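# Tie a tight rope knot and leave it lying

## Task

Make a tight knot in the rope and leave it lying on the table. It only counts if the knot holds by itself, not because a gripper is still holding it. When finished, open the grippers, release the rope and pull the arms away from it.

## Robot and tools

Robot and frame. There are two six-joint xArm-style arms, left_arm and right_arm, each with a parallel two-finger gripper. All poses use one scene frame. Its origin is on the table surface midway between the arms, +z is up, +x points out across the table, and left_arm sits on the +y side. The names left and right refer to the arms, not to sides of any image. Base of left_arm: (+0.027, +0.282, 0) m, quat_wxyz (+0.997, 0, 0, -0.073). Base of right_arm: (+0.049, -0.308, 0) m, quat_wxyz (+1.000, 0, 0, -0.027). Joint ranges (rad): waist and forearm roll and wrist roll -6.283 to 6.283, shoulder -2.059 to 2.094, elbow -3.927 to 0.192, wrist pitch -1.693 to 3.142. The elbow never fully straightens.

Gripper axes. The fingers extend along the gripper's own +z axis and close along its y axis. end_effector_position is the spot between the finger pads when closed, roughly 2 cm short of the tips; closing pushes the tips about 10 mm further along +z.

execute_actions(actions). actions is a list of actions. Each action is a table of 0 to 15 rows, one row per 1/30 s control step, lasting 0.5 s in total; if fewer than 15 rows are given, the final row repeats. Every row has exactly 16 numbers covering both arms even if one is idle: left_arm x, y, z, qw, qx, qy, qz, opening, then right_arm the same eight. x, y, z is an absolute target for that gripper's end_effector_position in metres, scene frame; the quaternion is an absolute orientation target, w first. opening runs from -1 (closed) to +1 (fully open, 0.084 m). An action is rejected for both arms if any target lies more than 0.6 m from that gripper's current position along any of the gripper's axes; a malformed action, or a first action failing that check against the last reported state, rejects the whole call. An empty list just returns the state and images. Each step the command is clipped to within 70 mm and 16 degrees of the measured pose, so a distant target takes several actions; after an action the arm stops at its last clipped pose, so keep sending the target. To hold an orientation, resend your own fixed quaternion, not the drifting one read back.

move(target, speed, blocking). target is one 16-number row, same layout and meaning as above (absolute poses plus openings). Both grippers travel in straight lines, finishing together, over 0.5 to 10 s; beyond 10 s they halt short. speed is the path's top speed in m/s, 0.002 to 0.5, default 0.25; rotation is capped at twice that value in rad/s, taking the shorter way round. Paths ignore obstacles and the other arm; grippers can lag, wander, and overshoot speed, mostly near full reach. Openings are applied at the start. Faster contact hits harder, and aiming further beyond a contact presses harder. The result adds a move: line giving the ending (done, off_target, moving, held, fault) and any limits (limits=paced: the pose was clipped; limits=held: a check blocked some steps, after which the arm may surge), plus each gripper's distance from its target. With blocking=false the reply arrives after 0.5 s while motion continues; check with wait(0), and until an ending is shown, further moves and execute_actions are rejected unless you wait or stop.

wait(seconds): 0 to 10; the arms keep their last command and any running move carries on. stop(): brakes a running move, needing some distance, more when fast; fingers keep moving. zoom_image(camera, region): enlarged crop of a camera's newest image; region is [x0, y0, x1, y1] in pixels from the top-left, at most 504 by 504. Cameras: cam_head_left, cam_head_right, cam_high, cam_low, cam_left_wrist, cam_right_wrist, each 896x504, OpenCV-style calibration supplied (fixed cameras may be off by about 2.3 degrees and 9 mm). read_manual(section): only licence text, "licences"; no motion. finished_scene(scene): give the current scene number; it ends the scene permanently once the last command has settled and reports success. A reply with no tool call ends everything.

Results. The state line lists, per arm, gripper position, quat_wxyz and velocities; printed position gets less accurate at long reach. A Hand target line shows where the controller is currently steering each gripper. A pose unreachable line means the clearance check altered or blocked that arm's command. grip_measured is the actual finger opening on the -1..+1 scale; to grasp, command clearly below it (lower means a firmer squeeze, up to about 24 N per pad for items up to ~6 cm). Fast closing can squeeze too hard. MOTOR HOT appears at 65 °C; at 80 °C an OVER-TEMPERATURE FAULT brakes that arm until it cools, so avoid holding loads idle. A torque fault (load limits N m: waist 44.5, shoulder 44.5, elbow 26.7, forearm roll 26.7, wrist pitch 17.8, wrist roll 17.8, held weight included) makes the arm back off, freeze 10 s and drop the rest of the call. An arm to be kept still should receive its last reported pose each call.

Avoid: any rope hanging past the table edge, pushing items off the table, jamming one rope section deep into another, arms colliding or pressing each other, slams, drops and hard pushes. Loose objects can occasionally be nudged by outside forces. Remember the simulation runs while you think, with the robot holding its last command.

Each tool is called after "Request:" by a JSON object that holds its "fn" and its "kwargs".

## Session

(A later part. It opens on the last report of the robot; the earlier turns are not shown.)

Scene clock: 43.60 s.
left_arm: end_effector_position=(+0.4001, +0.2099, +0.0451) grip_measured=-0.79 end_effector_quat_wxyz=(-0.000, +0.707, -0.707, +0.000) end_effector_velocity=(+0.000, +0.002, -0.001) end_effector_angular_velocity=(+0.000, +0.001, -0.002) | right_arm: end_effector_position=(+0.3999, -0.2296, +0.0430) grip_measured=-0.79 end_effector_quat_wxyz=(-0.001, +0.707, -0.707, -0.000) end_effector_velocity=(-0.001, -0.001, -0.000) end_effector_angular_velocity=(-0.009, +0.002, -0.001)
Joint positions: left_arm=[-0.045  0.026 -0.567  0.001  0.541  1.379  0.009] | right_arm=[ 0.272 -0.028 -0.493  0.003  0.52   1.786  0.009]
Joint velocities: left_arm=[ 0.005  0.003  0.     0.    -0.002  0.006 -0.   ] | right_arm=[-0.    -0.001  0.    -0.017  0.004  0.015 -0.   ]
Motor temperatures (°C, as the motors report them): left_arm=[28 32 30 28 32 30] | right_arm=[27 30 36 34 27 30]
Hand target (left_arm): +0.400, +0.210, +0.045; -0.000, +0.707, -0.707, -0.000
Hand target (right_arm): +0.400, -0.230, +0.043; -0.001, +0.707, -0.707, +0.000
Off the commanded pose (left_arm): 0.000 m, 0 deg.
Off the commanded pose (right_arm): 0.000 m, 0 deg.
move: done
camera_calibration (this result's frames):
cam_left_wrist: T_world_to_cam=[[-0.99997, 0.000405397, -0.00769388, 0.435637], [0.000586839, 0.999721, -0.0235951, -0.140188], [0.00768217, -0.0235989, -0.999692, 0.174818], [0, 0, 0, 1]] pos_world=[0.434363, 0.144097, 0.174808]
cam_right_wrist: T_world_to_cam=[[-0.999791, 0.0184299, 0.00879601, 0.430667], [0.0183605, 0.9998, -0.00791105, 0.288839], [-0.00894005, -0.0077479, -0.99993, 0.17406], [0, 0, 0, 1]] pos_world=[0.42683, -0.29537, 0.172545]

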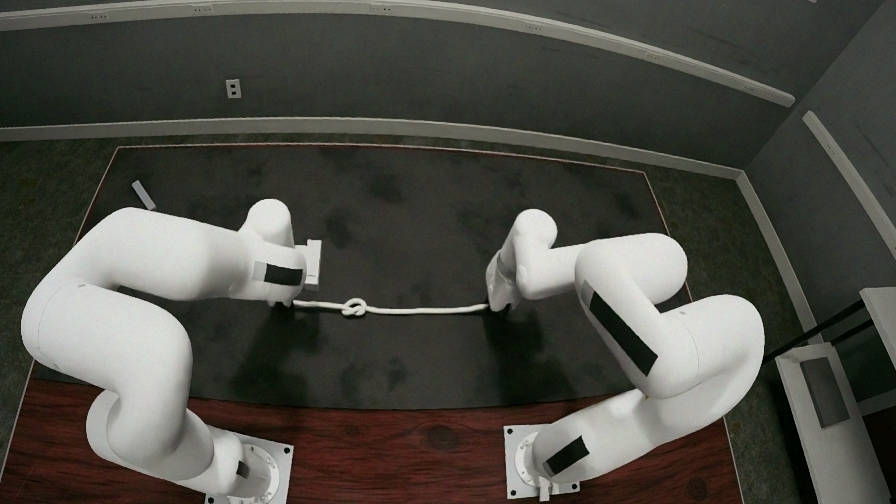

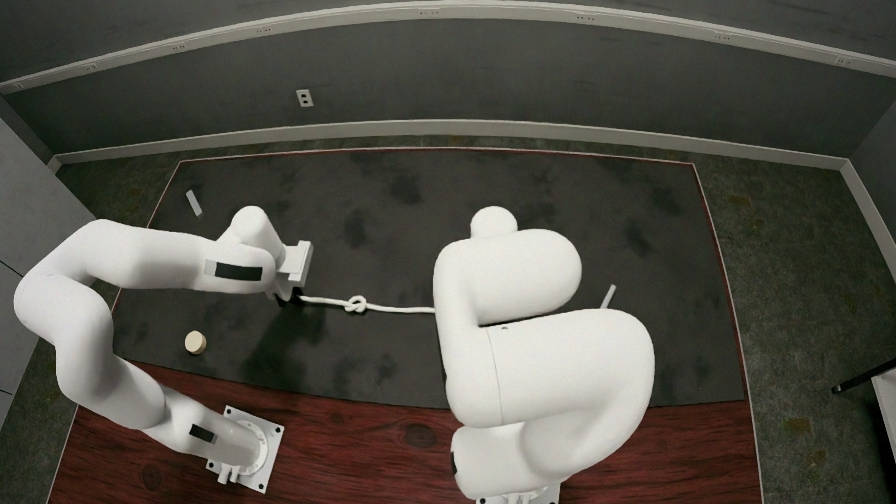

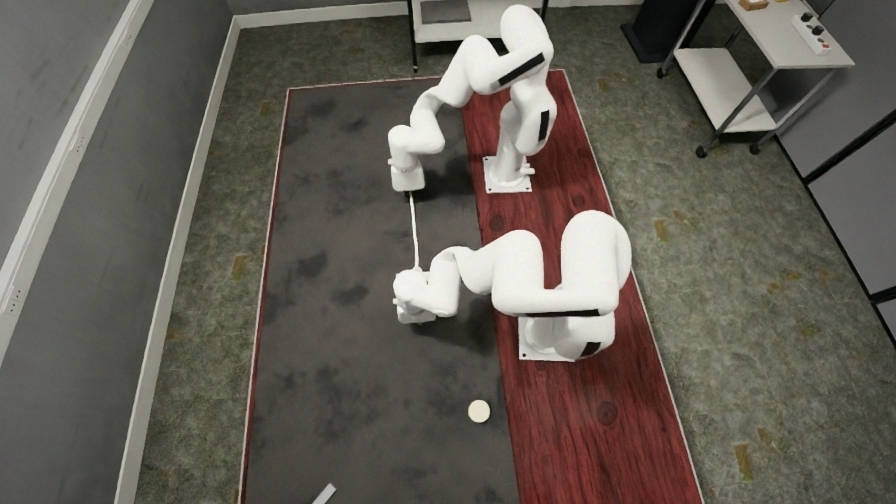

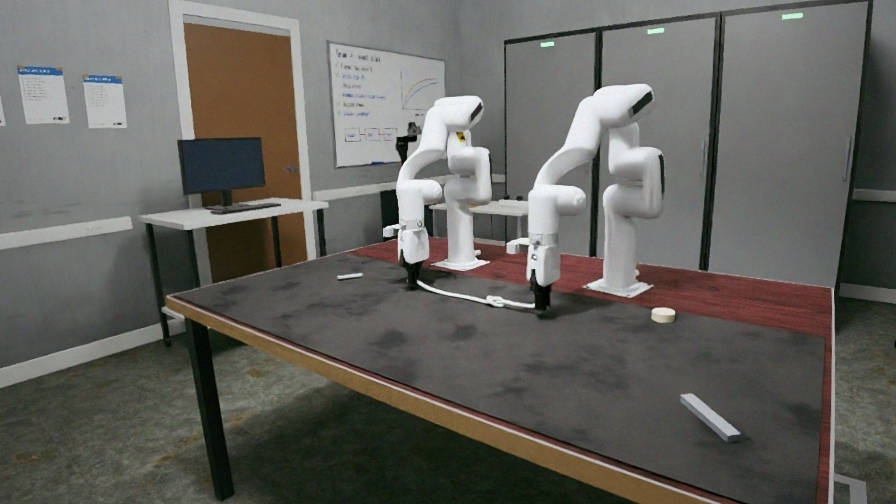

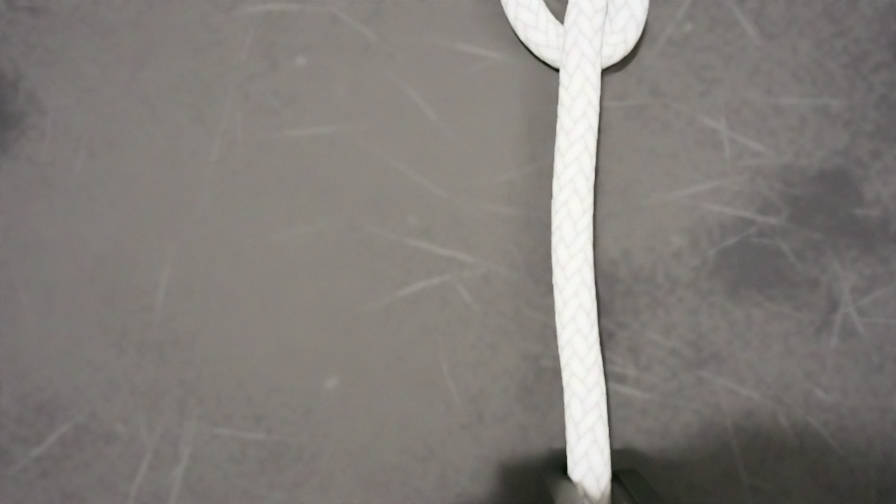

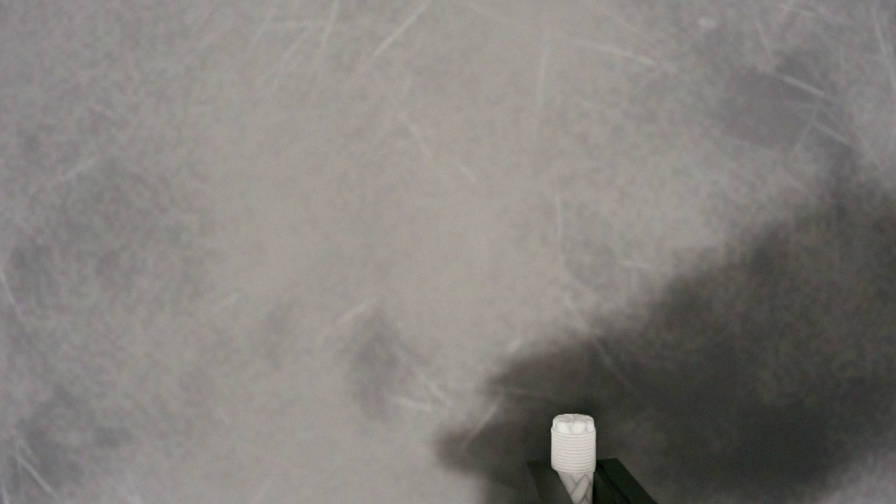

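Request:
{"fn": "move", "kwargs": {"target": [0.40,0.222,0.042,0,0.7071,-0.7071,0,-0.9, 0.40,-0.242,0.040,0,0.7071,-0.7071,0,-0.9], "speed": 0.03}}

Request:
{"fn": "zoom_image", "kwargs": {"camera": "cam_head_left", "region": [300, 270, 420, 340]}}

Scene clock: 44.50 s.
left_arm: end_effector_position=(+0.4000, +0.2218, +0.0420) grip_measured=-0.79 end_effector_quat_wxyz=(-0.000, +0.707, -0.707, +0.000) end_effector_velocity=(+0.000, +0.002, -0.000) end_effector_angular_velocity=(-0.001, -0.000, +0.002) | right_arm: end_effector_position=(+0.4000, -0.2418, +0.0401) grip_measured=-0.79 end_effector_quat_wxyz=(-0.000, +0.707, -0.707, -0.000) end_effector_velocity=(-0.000, -0.001, -0.000) end_effector_angular_velocity=(-0.000, +0.001, +0.001)
Joint positions: left_arm=[-0.014  0.029 -0.559  0.     0.53   1.411  0.009] | right_arm=[ 0.239 -0.025 -0.484  0.     0.509  1.756  0.009]
Joint velocities: left_arm=[ 0.005 -0.001  0.001 -0.002 -0.001  0.005  0.   ] | right_arm=[-0.004 -0.     0.002  0.     0.    -0.005  0.   ]
Motor temperatures (°C, as the motors report them): left_arm=[28 32 30 28 32 30] | right_arm=[27 30 37 34 27 30]
Hand target (left_arm): +0.400, +0.222, +0.042; -0.000, +0.707, -0.707, -0.000
Hand target (right_arm): +0.400, -0.242, +0.040; -0.000, +0.707, -0.707, -0.000
Off the commanded pose (left_arm): 0.000 m, 0 deg.
Off the commanded pose (right_arm): 0.000 m, 0 deg.
move: done
camera_calibration (this result's frames):
cam_left_wrist: T_world_to_cam=[[-0.999973, 0.000346595, -0.00731796, 0.435551], [0.000521762, 0.999713, -0.0239483, -0.152161], [0.00730756, -0.0239514, -0.999686, 0.172308], [0, 0, 0, 1]] pos_world=[0.434359, 0.156093, 0.171797]
cam_right_wrist: T_world_to_cam=[[-0.999781, 0.0186442, 0.00953446, 0.430994], [0.0185534, 0.999783, -0.00952099, 0.300943], [-0.0097099, -0.00934201, -0.999909, 0.170974], [0, 0, 0, 1]] pos_world=[0.426976, -0.307316, 0.169714]

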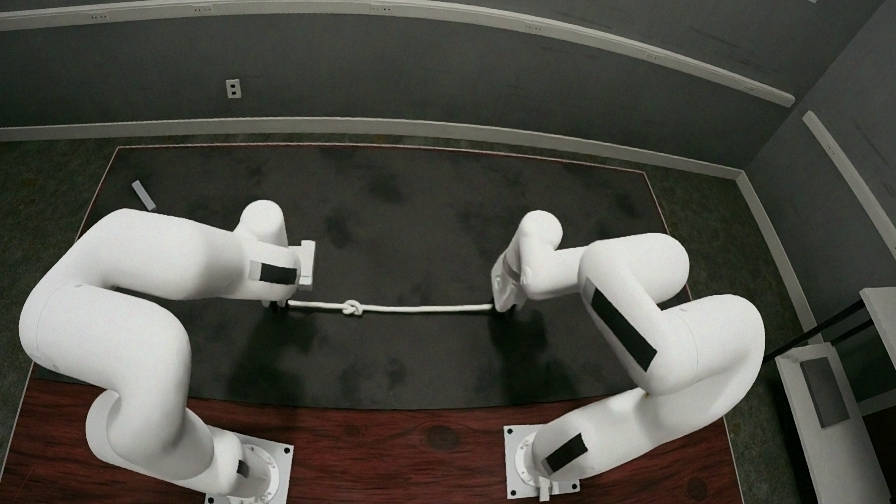

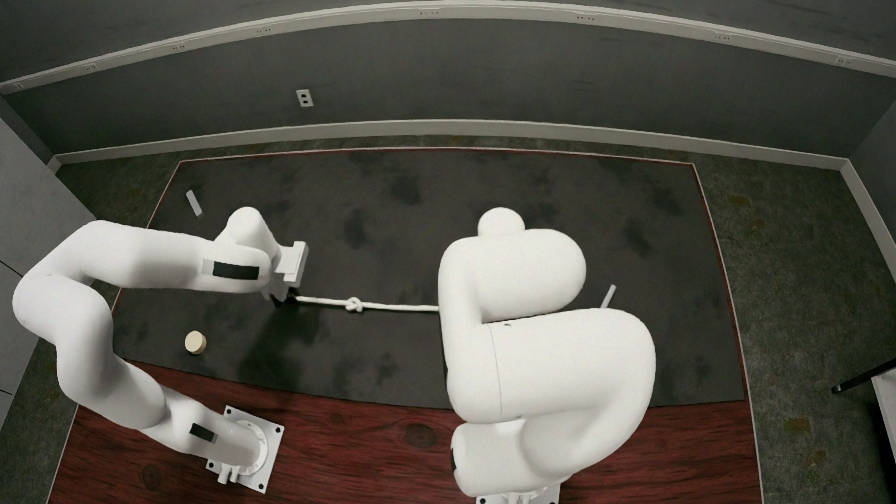

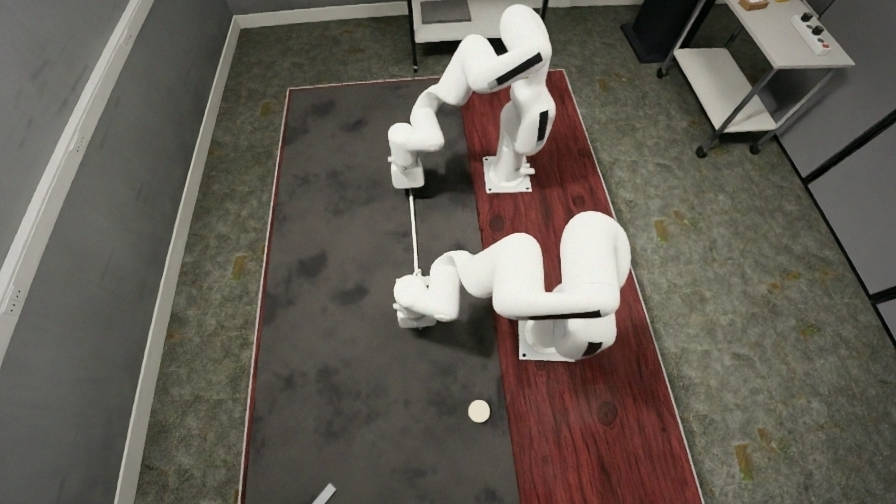

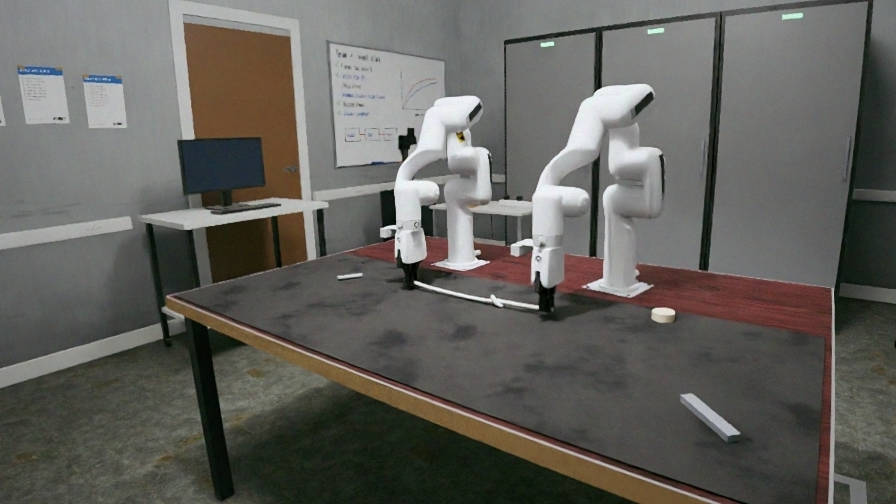

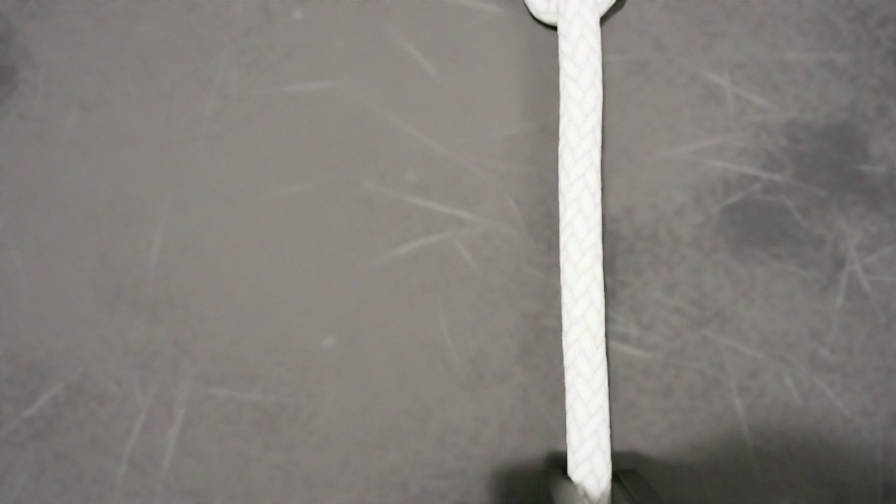

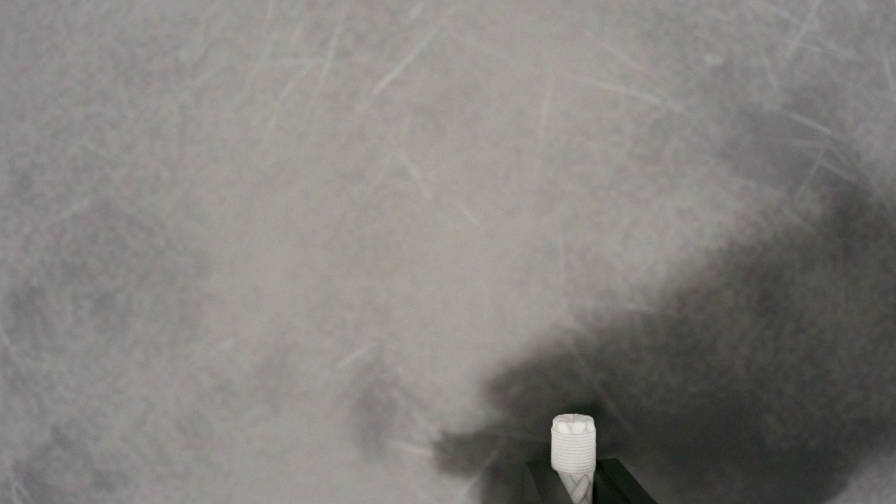

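Region (300, 270, 420, 340) of cam_head_left's 896x504 image, scaled by 4.200, with more detail than that image has; it fills the top 294 rows of this view, and the rest is white.

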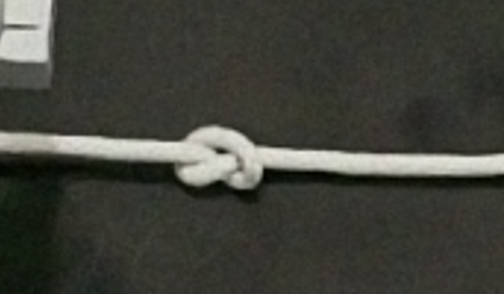

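Request:
{"fn": "move", "kwargs": {"target": [0.40,0.227,0.040,0,0.7071,-0.7071,0,-0.9, 0.40,-0.247,0.038,0,0.7071,-0.7071,0,-0.9], "speed": 0.015}}

Request:
{"fn": "zoom_image", "kwargs": {"camera": "cam_head_left", "region": [300, 270, 420, 340]}}

Scene clock: 46.97 s.
left_arm: end_effector_position=(+0.4000, +0.2268, +0.0401) grip_measured=-0.79 end_effector_quat_wxyz=(-0.000, +0.707, -0.707, +0.000) end_effector_velocity=(+0.001, +0.001, +0.000) end_effector_angular_velocity=(-0.001, -0.002, +0.002) | right_arm: end_effector_position=(+0.4000, -0.2468, +0.0381) grip_measured=-0.79 end_effector_quat_wxyz=(-0.000, +0.707, -0.707, -0.000) end_effector_velocity=(+0.001, -0.001, +0.000) end_effector_angular_velocity=(+0.001, -0.002, +0.000)
Joint positions: left_arm=[-0.001  0.033 -0.555  0.     0.523  1.424  0.009] | right_arm=[ 0.225 -0.021 -0.481  0.     0.502  1.742  0.009]
Joint velocities: left_arm=[ 0.003  0.     0.    -0.002 -0.002  0.003 -0.   ] | right_arm=[-0.003 -0.    -0.     0.001 -0.002 -0.004 -0.   ]
Motor temperatures (°C, as the motors report them): left_arm=[28 32 30 28 32 30] | right_arm=[27 30 37 34 27 30]
Hand target (left_arm): +0.400, +0.227, +0.040; -0.000, +0.707, -0.707, -0.000
Hand target (right_arm): +0.400, -0.247, +0.038; -0.000, +0.707, -0.707, -0.000
Off the commanded pose (left_arm): 0.000 m, 0 deg.
Off the commanded pose (right_arm): 0.000 m, 0 deg.
move: done
camera_calibration (this result's frames):
cam_left_wrist: T_world_to_cam=[[-0.999973, 0.00036732, -0.00729083, 0.435522], [0.000542277, 0.999712, -0.0240094, -0.157209], [0.00727991, -0.0240127, -0.999685, 0.170465], [0, 0, 0, 1]] pos_world=[0.434354, 0.161097, 0.169812]
cam_right_wrist: T_world_to_cam=[[-0.999781, 0.0186346, 0.00952657, 0.431133], [0.0185434, 0.999782, -0.00956726, 0.30597], [-0.00970278, -0.00938851, -0.999909, 0.168917], [0, 0, 0, 1]] pos_world=[0.427004, -0.312351, 0.167722]

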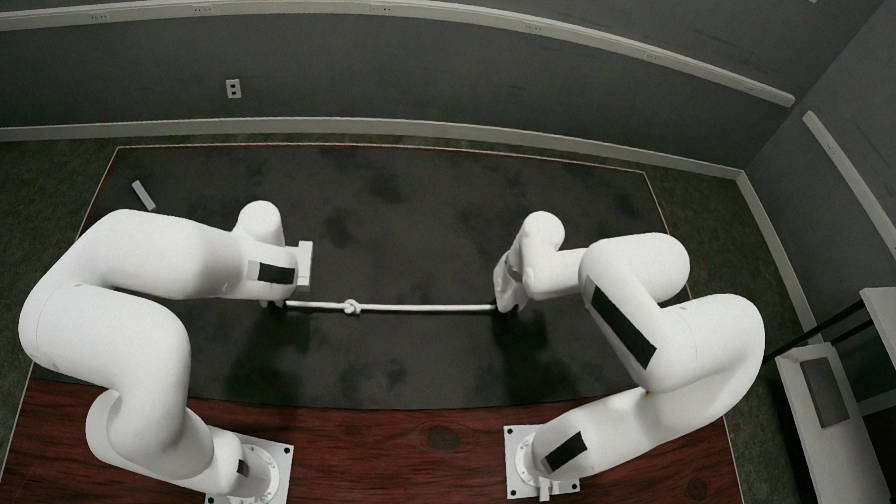

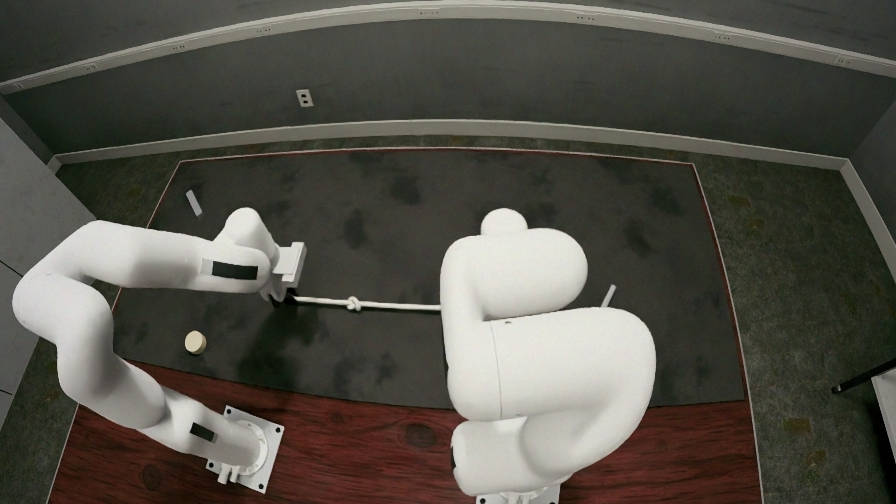

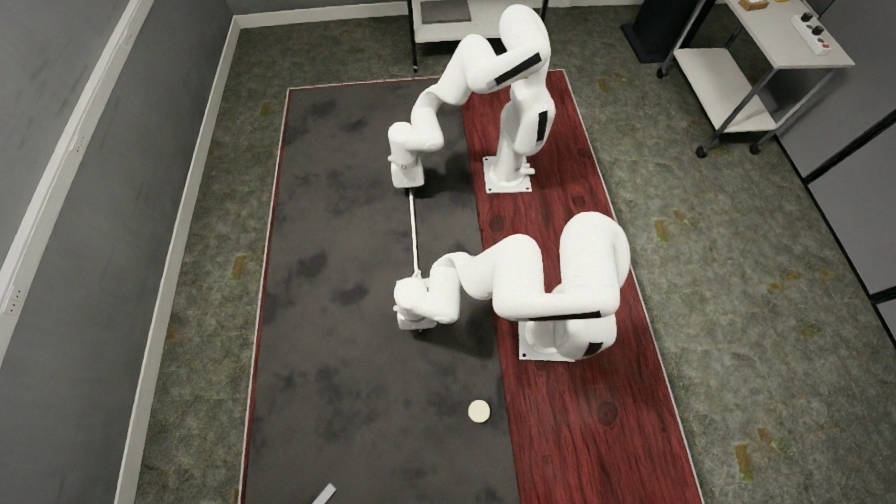

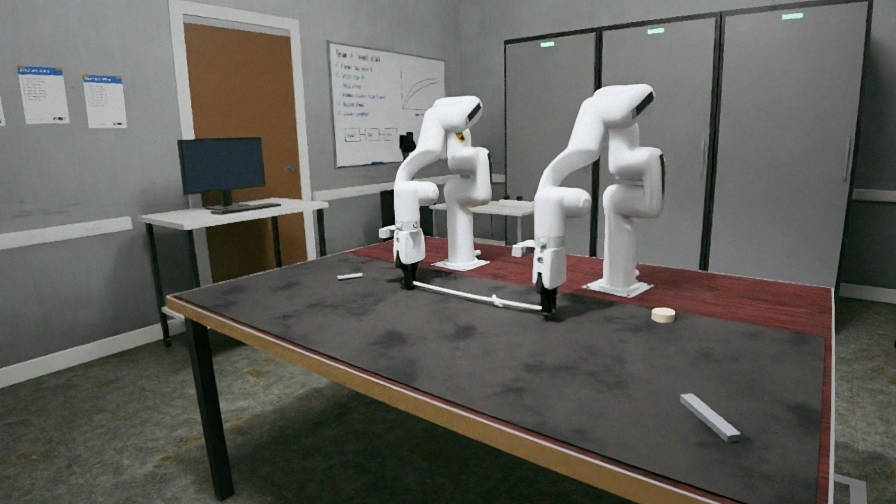

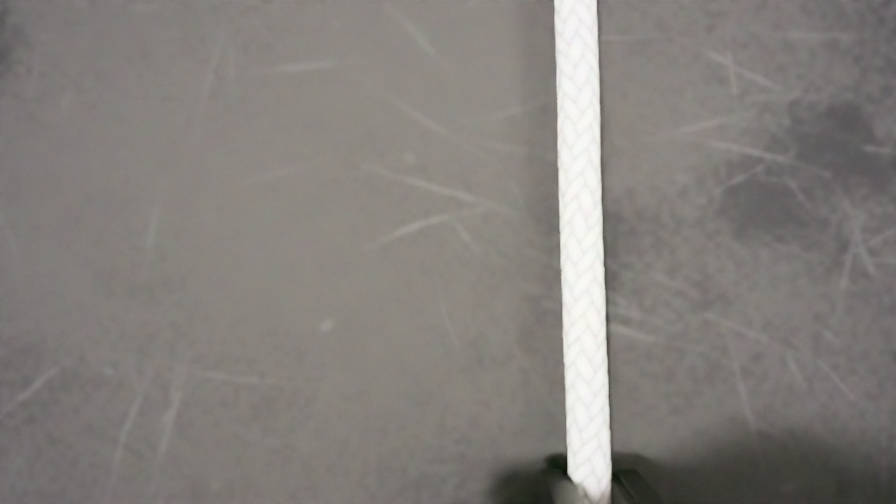

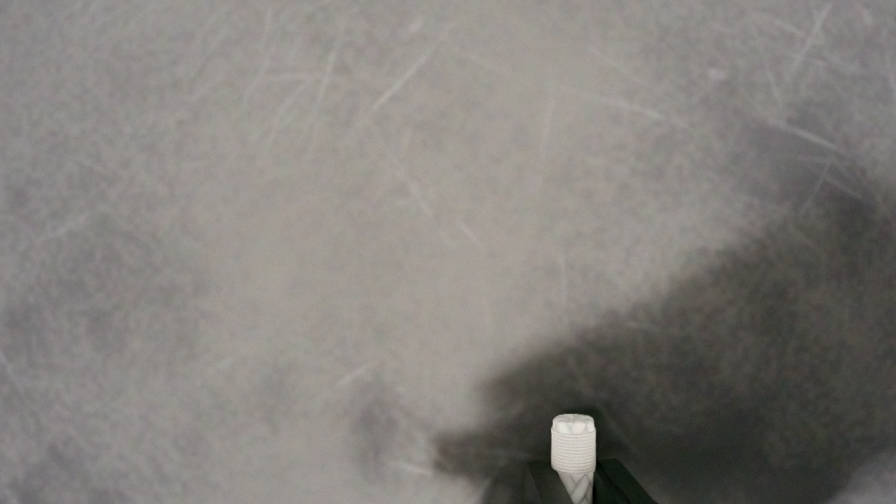

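Region (300, 270, 420, 340) of cam_head_left's 896x504 image, scaled by 4.200, with more detail than that image has; it fills the top 294 rows of this view, and the rest is white.

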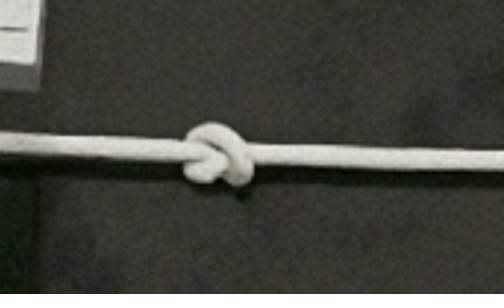

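Request:
{"fn": "execute_actions", "kwargs": {"actions": [[[0.40,0.2272,0.040,0,0.7071,-0.7071,0,-0.9, 0.40,-0.2472,0.038,0,0.7071,-0.7071,0,-0.9],[0.40,0.2275,0.040,0,0.7071,-0.7071,0,-0.9, 0.40,-0.2475,0.038,0,0.7071,-0.7071,0,-0.9],[0.40,0.2278,0.040,0,0.7071,-0.7071,0,-0.9, 0.40,-0.2478,0.038,0,0.7071,-0.7071,0,-0.9],[0.40,0.2281,0.040,0,0.7071,-0.7071,0,-0.9, 0.40,-0.2481,0.038,0,0.7071,-0.7071,0,-0.9],[0.40,0.2284,0.040,0,0.7071,-0.7071,0,-0.9, 0.40,-0.2484,0.038,0,0.7071,-0.7071,0,-0.9],[0.40,0.2287,0.040,0,0.7071,-0.7071,0,-0.9, 0.40,-0.2487,0.038,0,0.7071,-0.7071,0,-0.9],[0.40,0.229,0.040,0,0.7071,-0.7071,0,-0.9, 0.40,-0.249,0.038,0,0.7071,-0.7071,0,-0.9]]]}}

Request:
{"fn": "zoom_image", "kwargs": {"camera": "cam_head_left", "region": [300, 270, 420, 340]}}

Scene clock: 47.80 s.
left_arm: end_effector_position=(+0.4000, +0.2289, +0.0400) grip_measured=-0.79 end_effector_quat_wxyz=(-0.000, +0.707, -0.707, +0.000) end_effector_velocity=(-0.001, +0.001, -0.001) end_effector_angular_velocity=(+0.000, +0.002, +0.003) | right_arm: end_effector_position=(+0.4000, -0.2489, +0.0380) grip_measured=-0.79 end_effector_quat_wxyz=(-0.000, +0.707, -0.707, +0.000) end_effector_velocity=(+0.000, -0.001, -0.000) end_effector_angular_velocity=(-0.000, +0.000, +0.000)
Joint positions: left_arm=[ 0.004  0.032 -0.554  0.     0.522  1.43   0.009] | right_arm=[ 0.219 -0.022 -0.479  0.     0.501  1.736  0.009]
Joint velocities: left_arm=[ 0.003  0.001  0.001 -0.     0.001  0.    -0.   ] | right_arm=[-0.002  0.     0.    -0.     0.    -0.003 -0.   ]
Motor temperatures (°C, as the motors report them): left_arm=[28 32 30 28 32 30] | right_arm=[27 30 37 34 27 30]
Hand target (left_arm): +0.400, +0.229, +0.040; -0.000, +0.707, -0.707, -0.000
Hand target (right_arm): +0.400, -0.249, +0.038; -0.000, +0.707, -0.707, -0.000
Off the commanded pose (left_arm): 0.000 m, 0 deg.
Off the commanded pose (right_arm): 0.000 m, 0 deg.
camera_calibration (this result's frames):
cam_left_wrist: T_world_to_cam=[[-0.999973, 0.000434498, -0.00729297, 0.435499], [0.00060974, 0.999711, -0.0240439, -0.159278], [0.00728041, -0.0240477, -0.999684, 0.170479], [0, 0, 0, 1]] pos_world=[0.434343, 0.163142, 0.169771]
cam_right_wrist: T_world_to_cam=[[-0.999782, 0.0185784, 0.00950726, 0.431176], [0.0184872, 0.999783, -0.00958762, 0.30806], [-0.00968332, -0.00940977, -0.999909, 0.168829], [0, 0, 0, 1]] pos_world=[0.427022, -0.314415, 0.167668]

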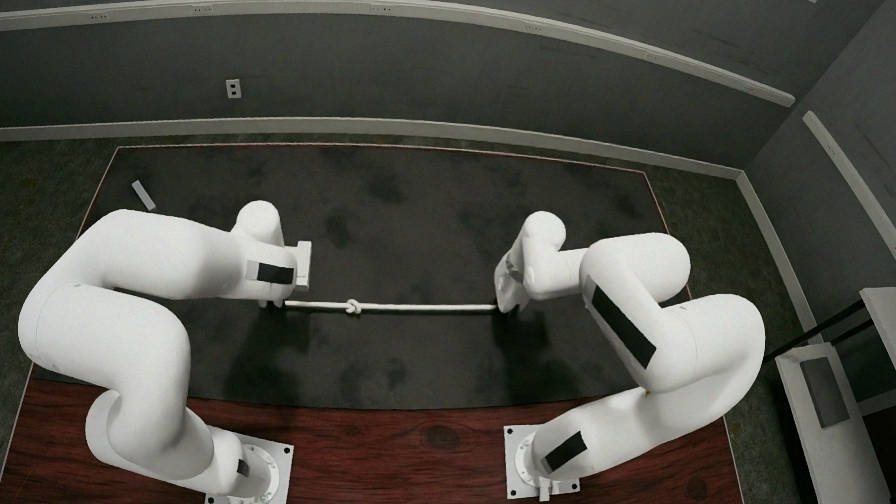

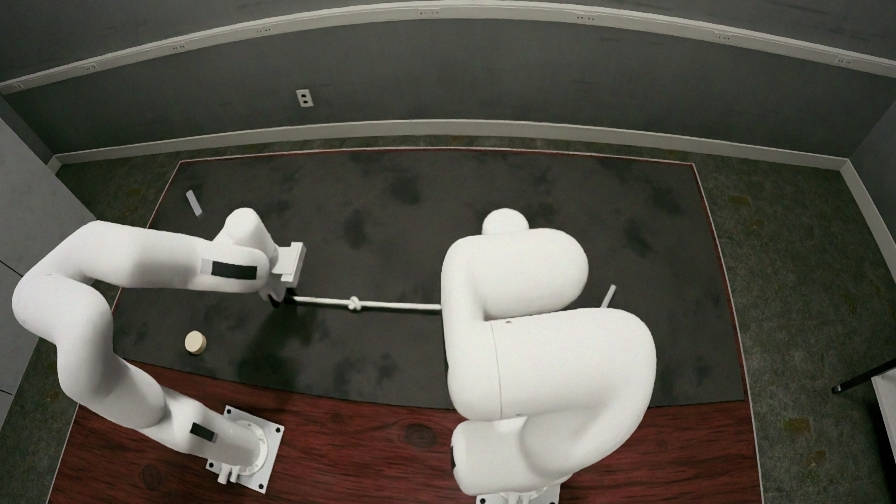

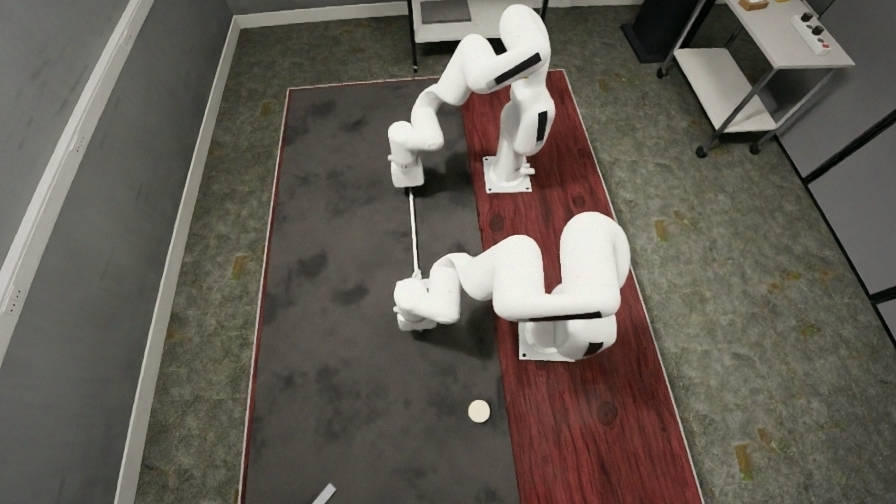

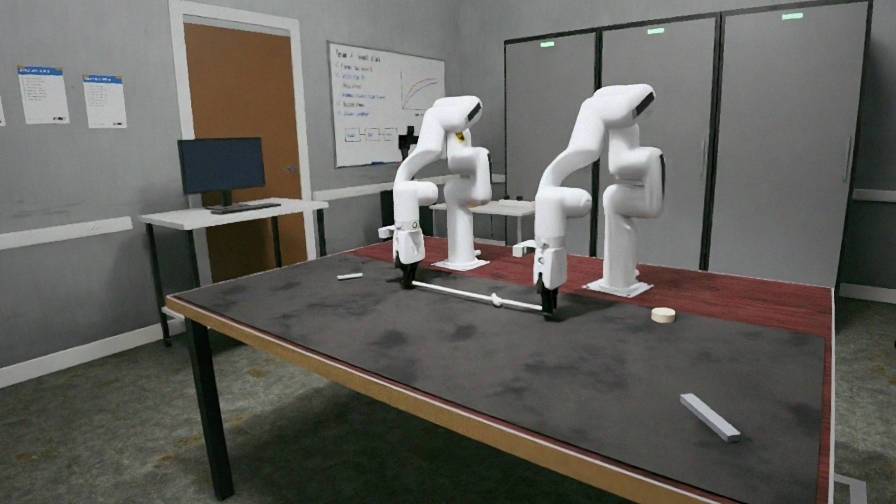

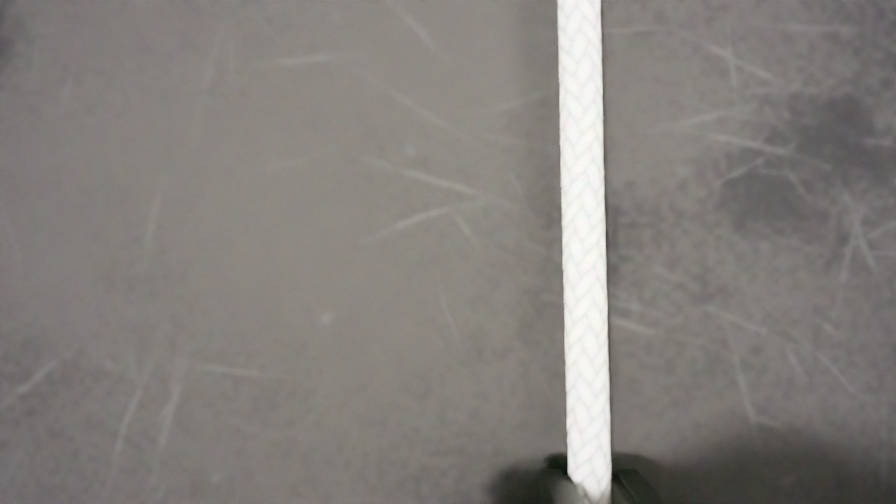

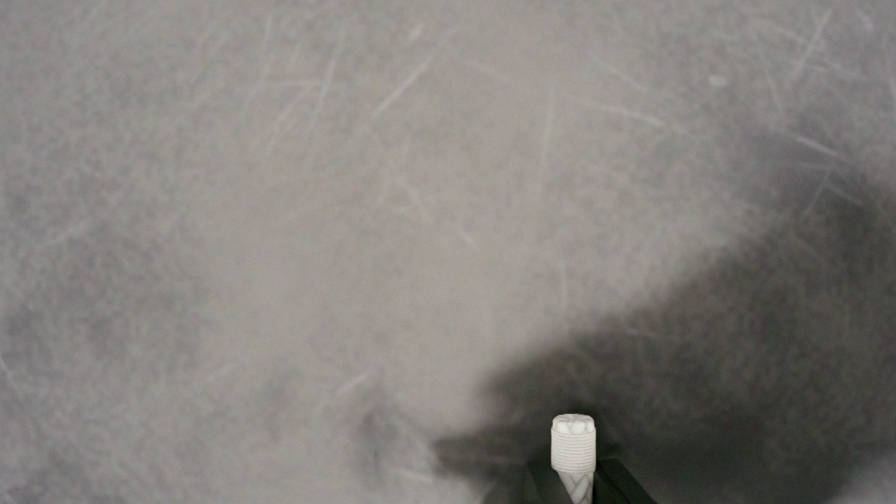

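Region (300, 270, 420, 340) of cam_head_left's 896x504 image, scaled by 4.200, with more detail than that image has; it fills the top 294 rows of this view, and the rest is white.

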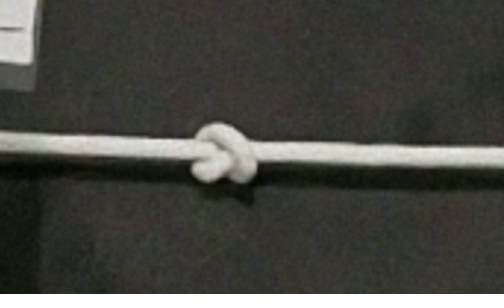

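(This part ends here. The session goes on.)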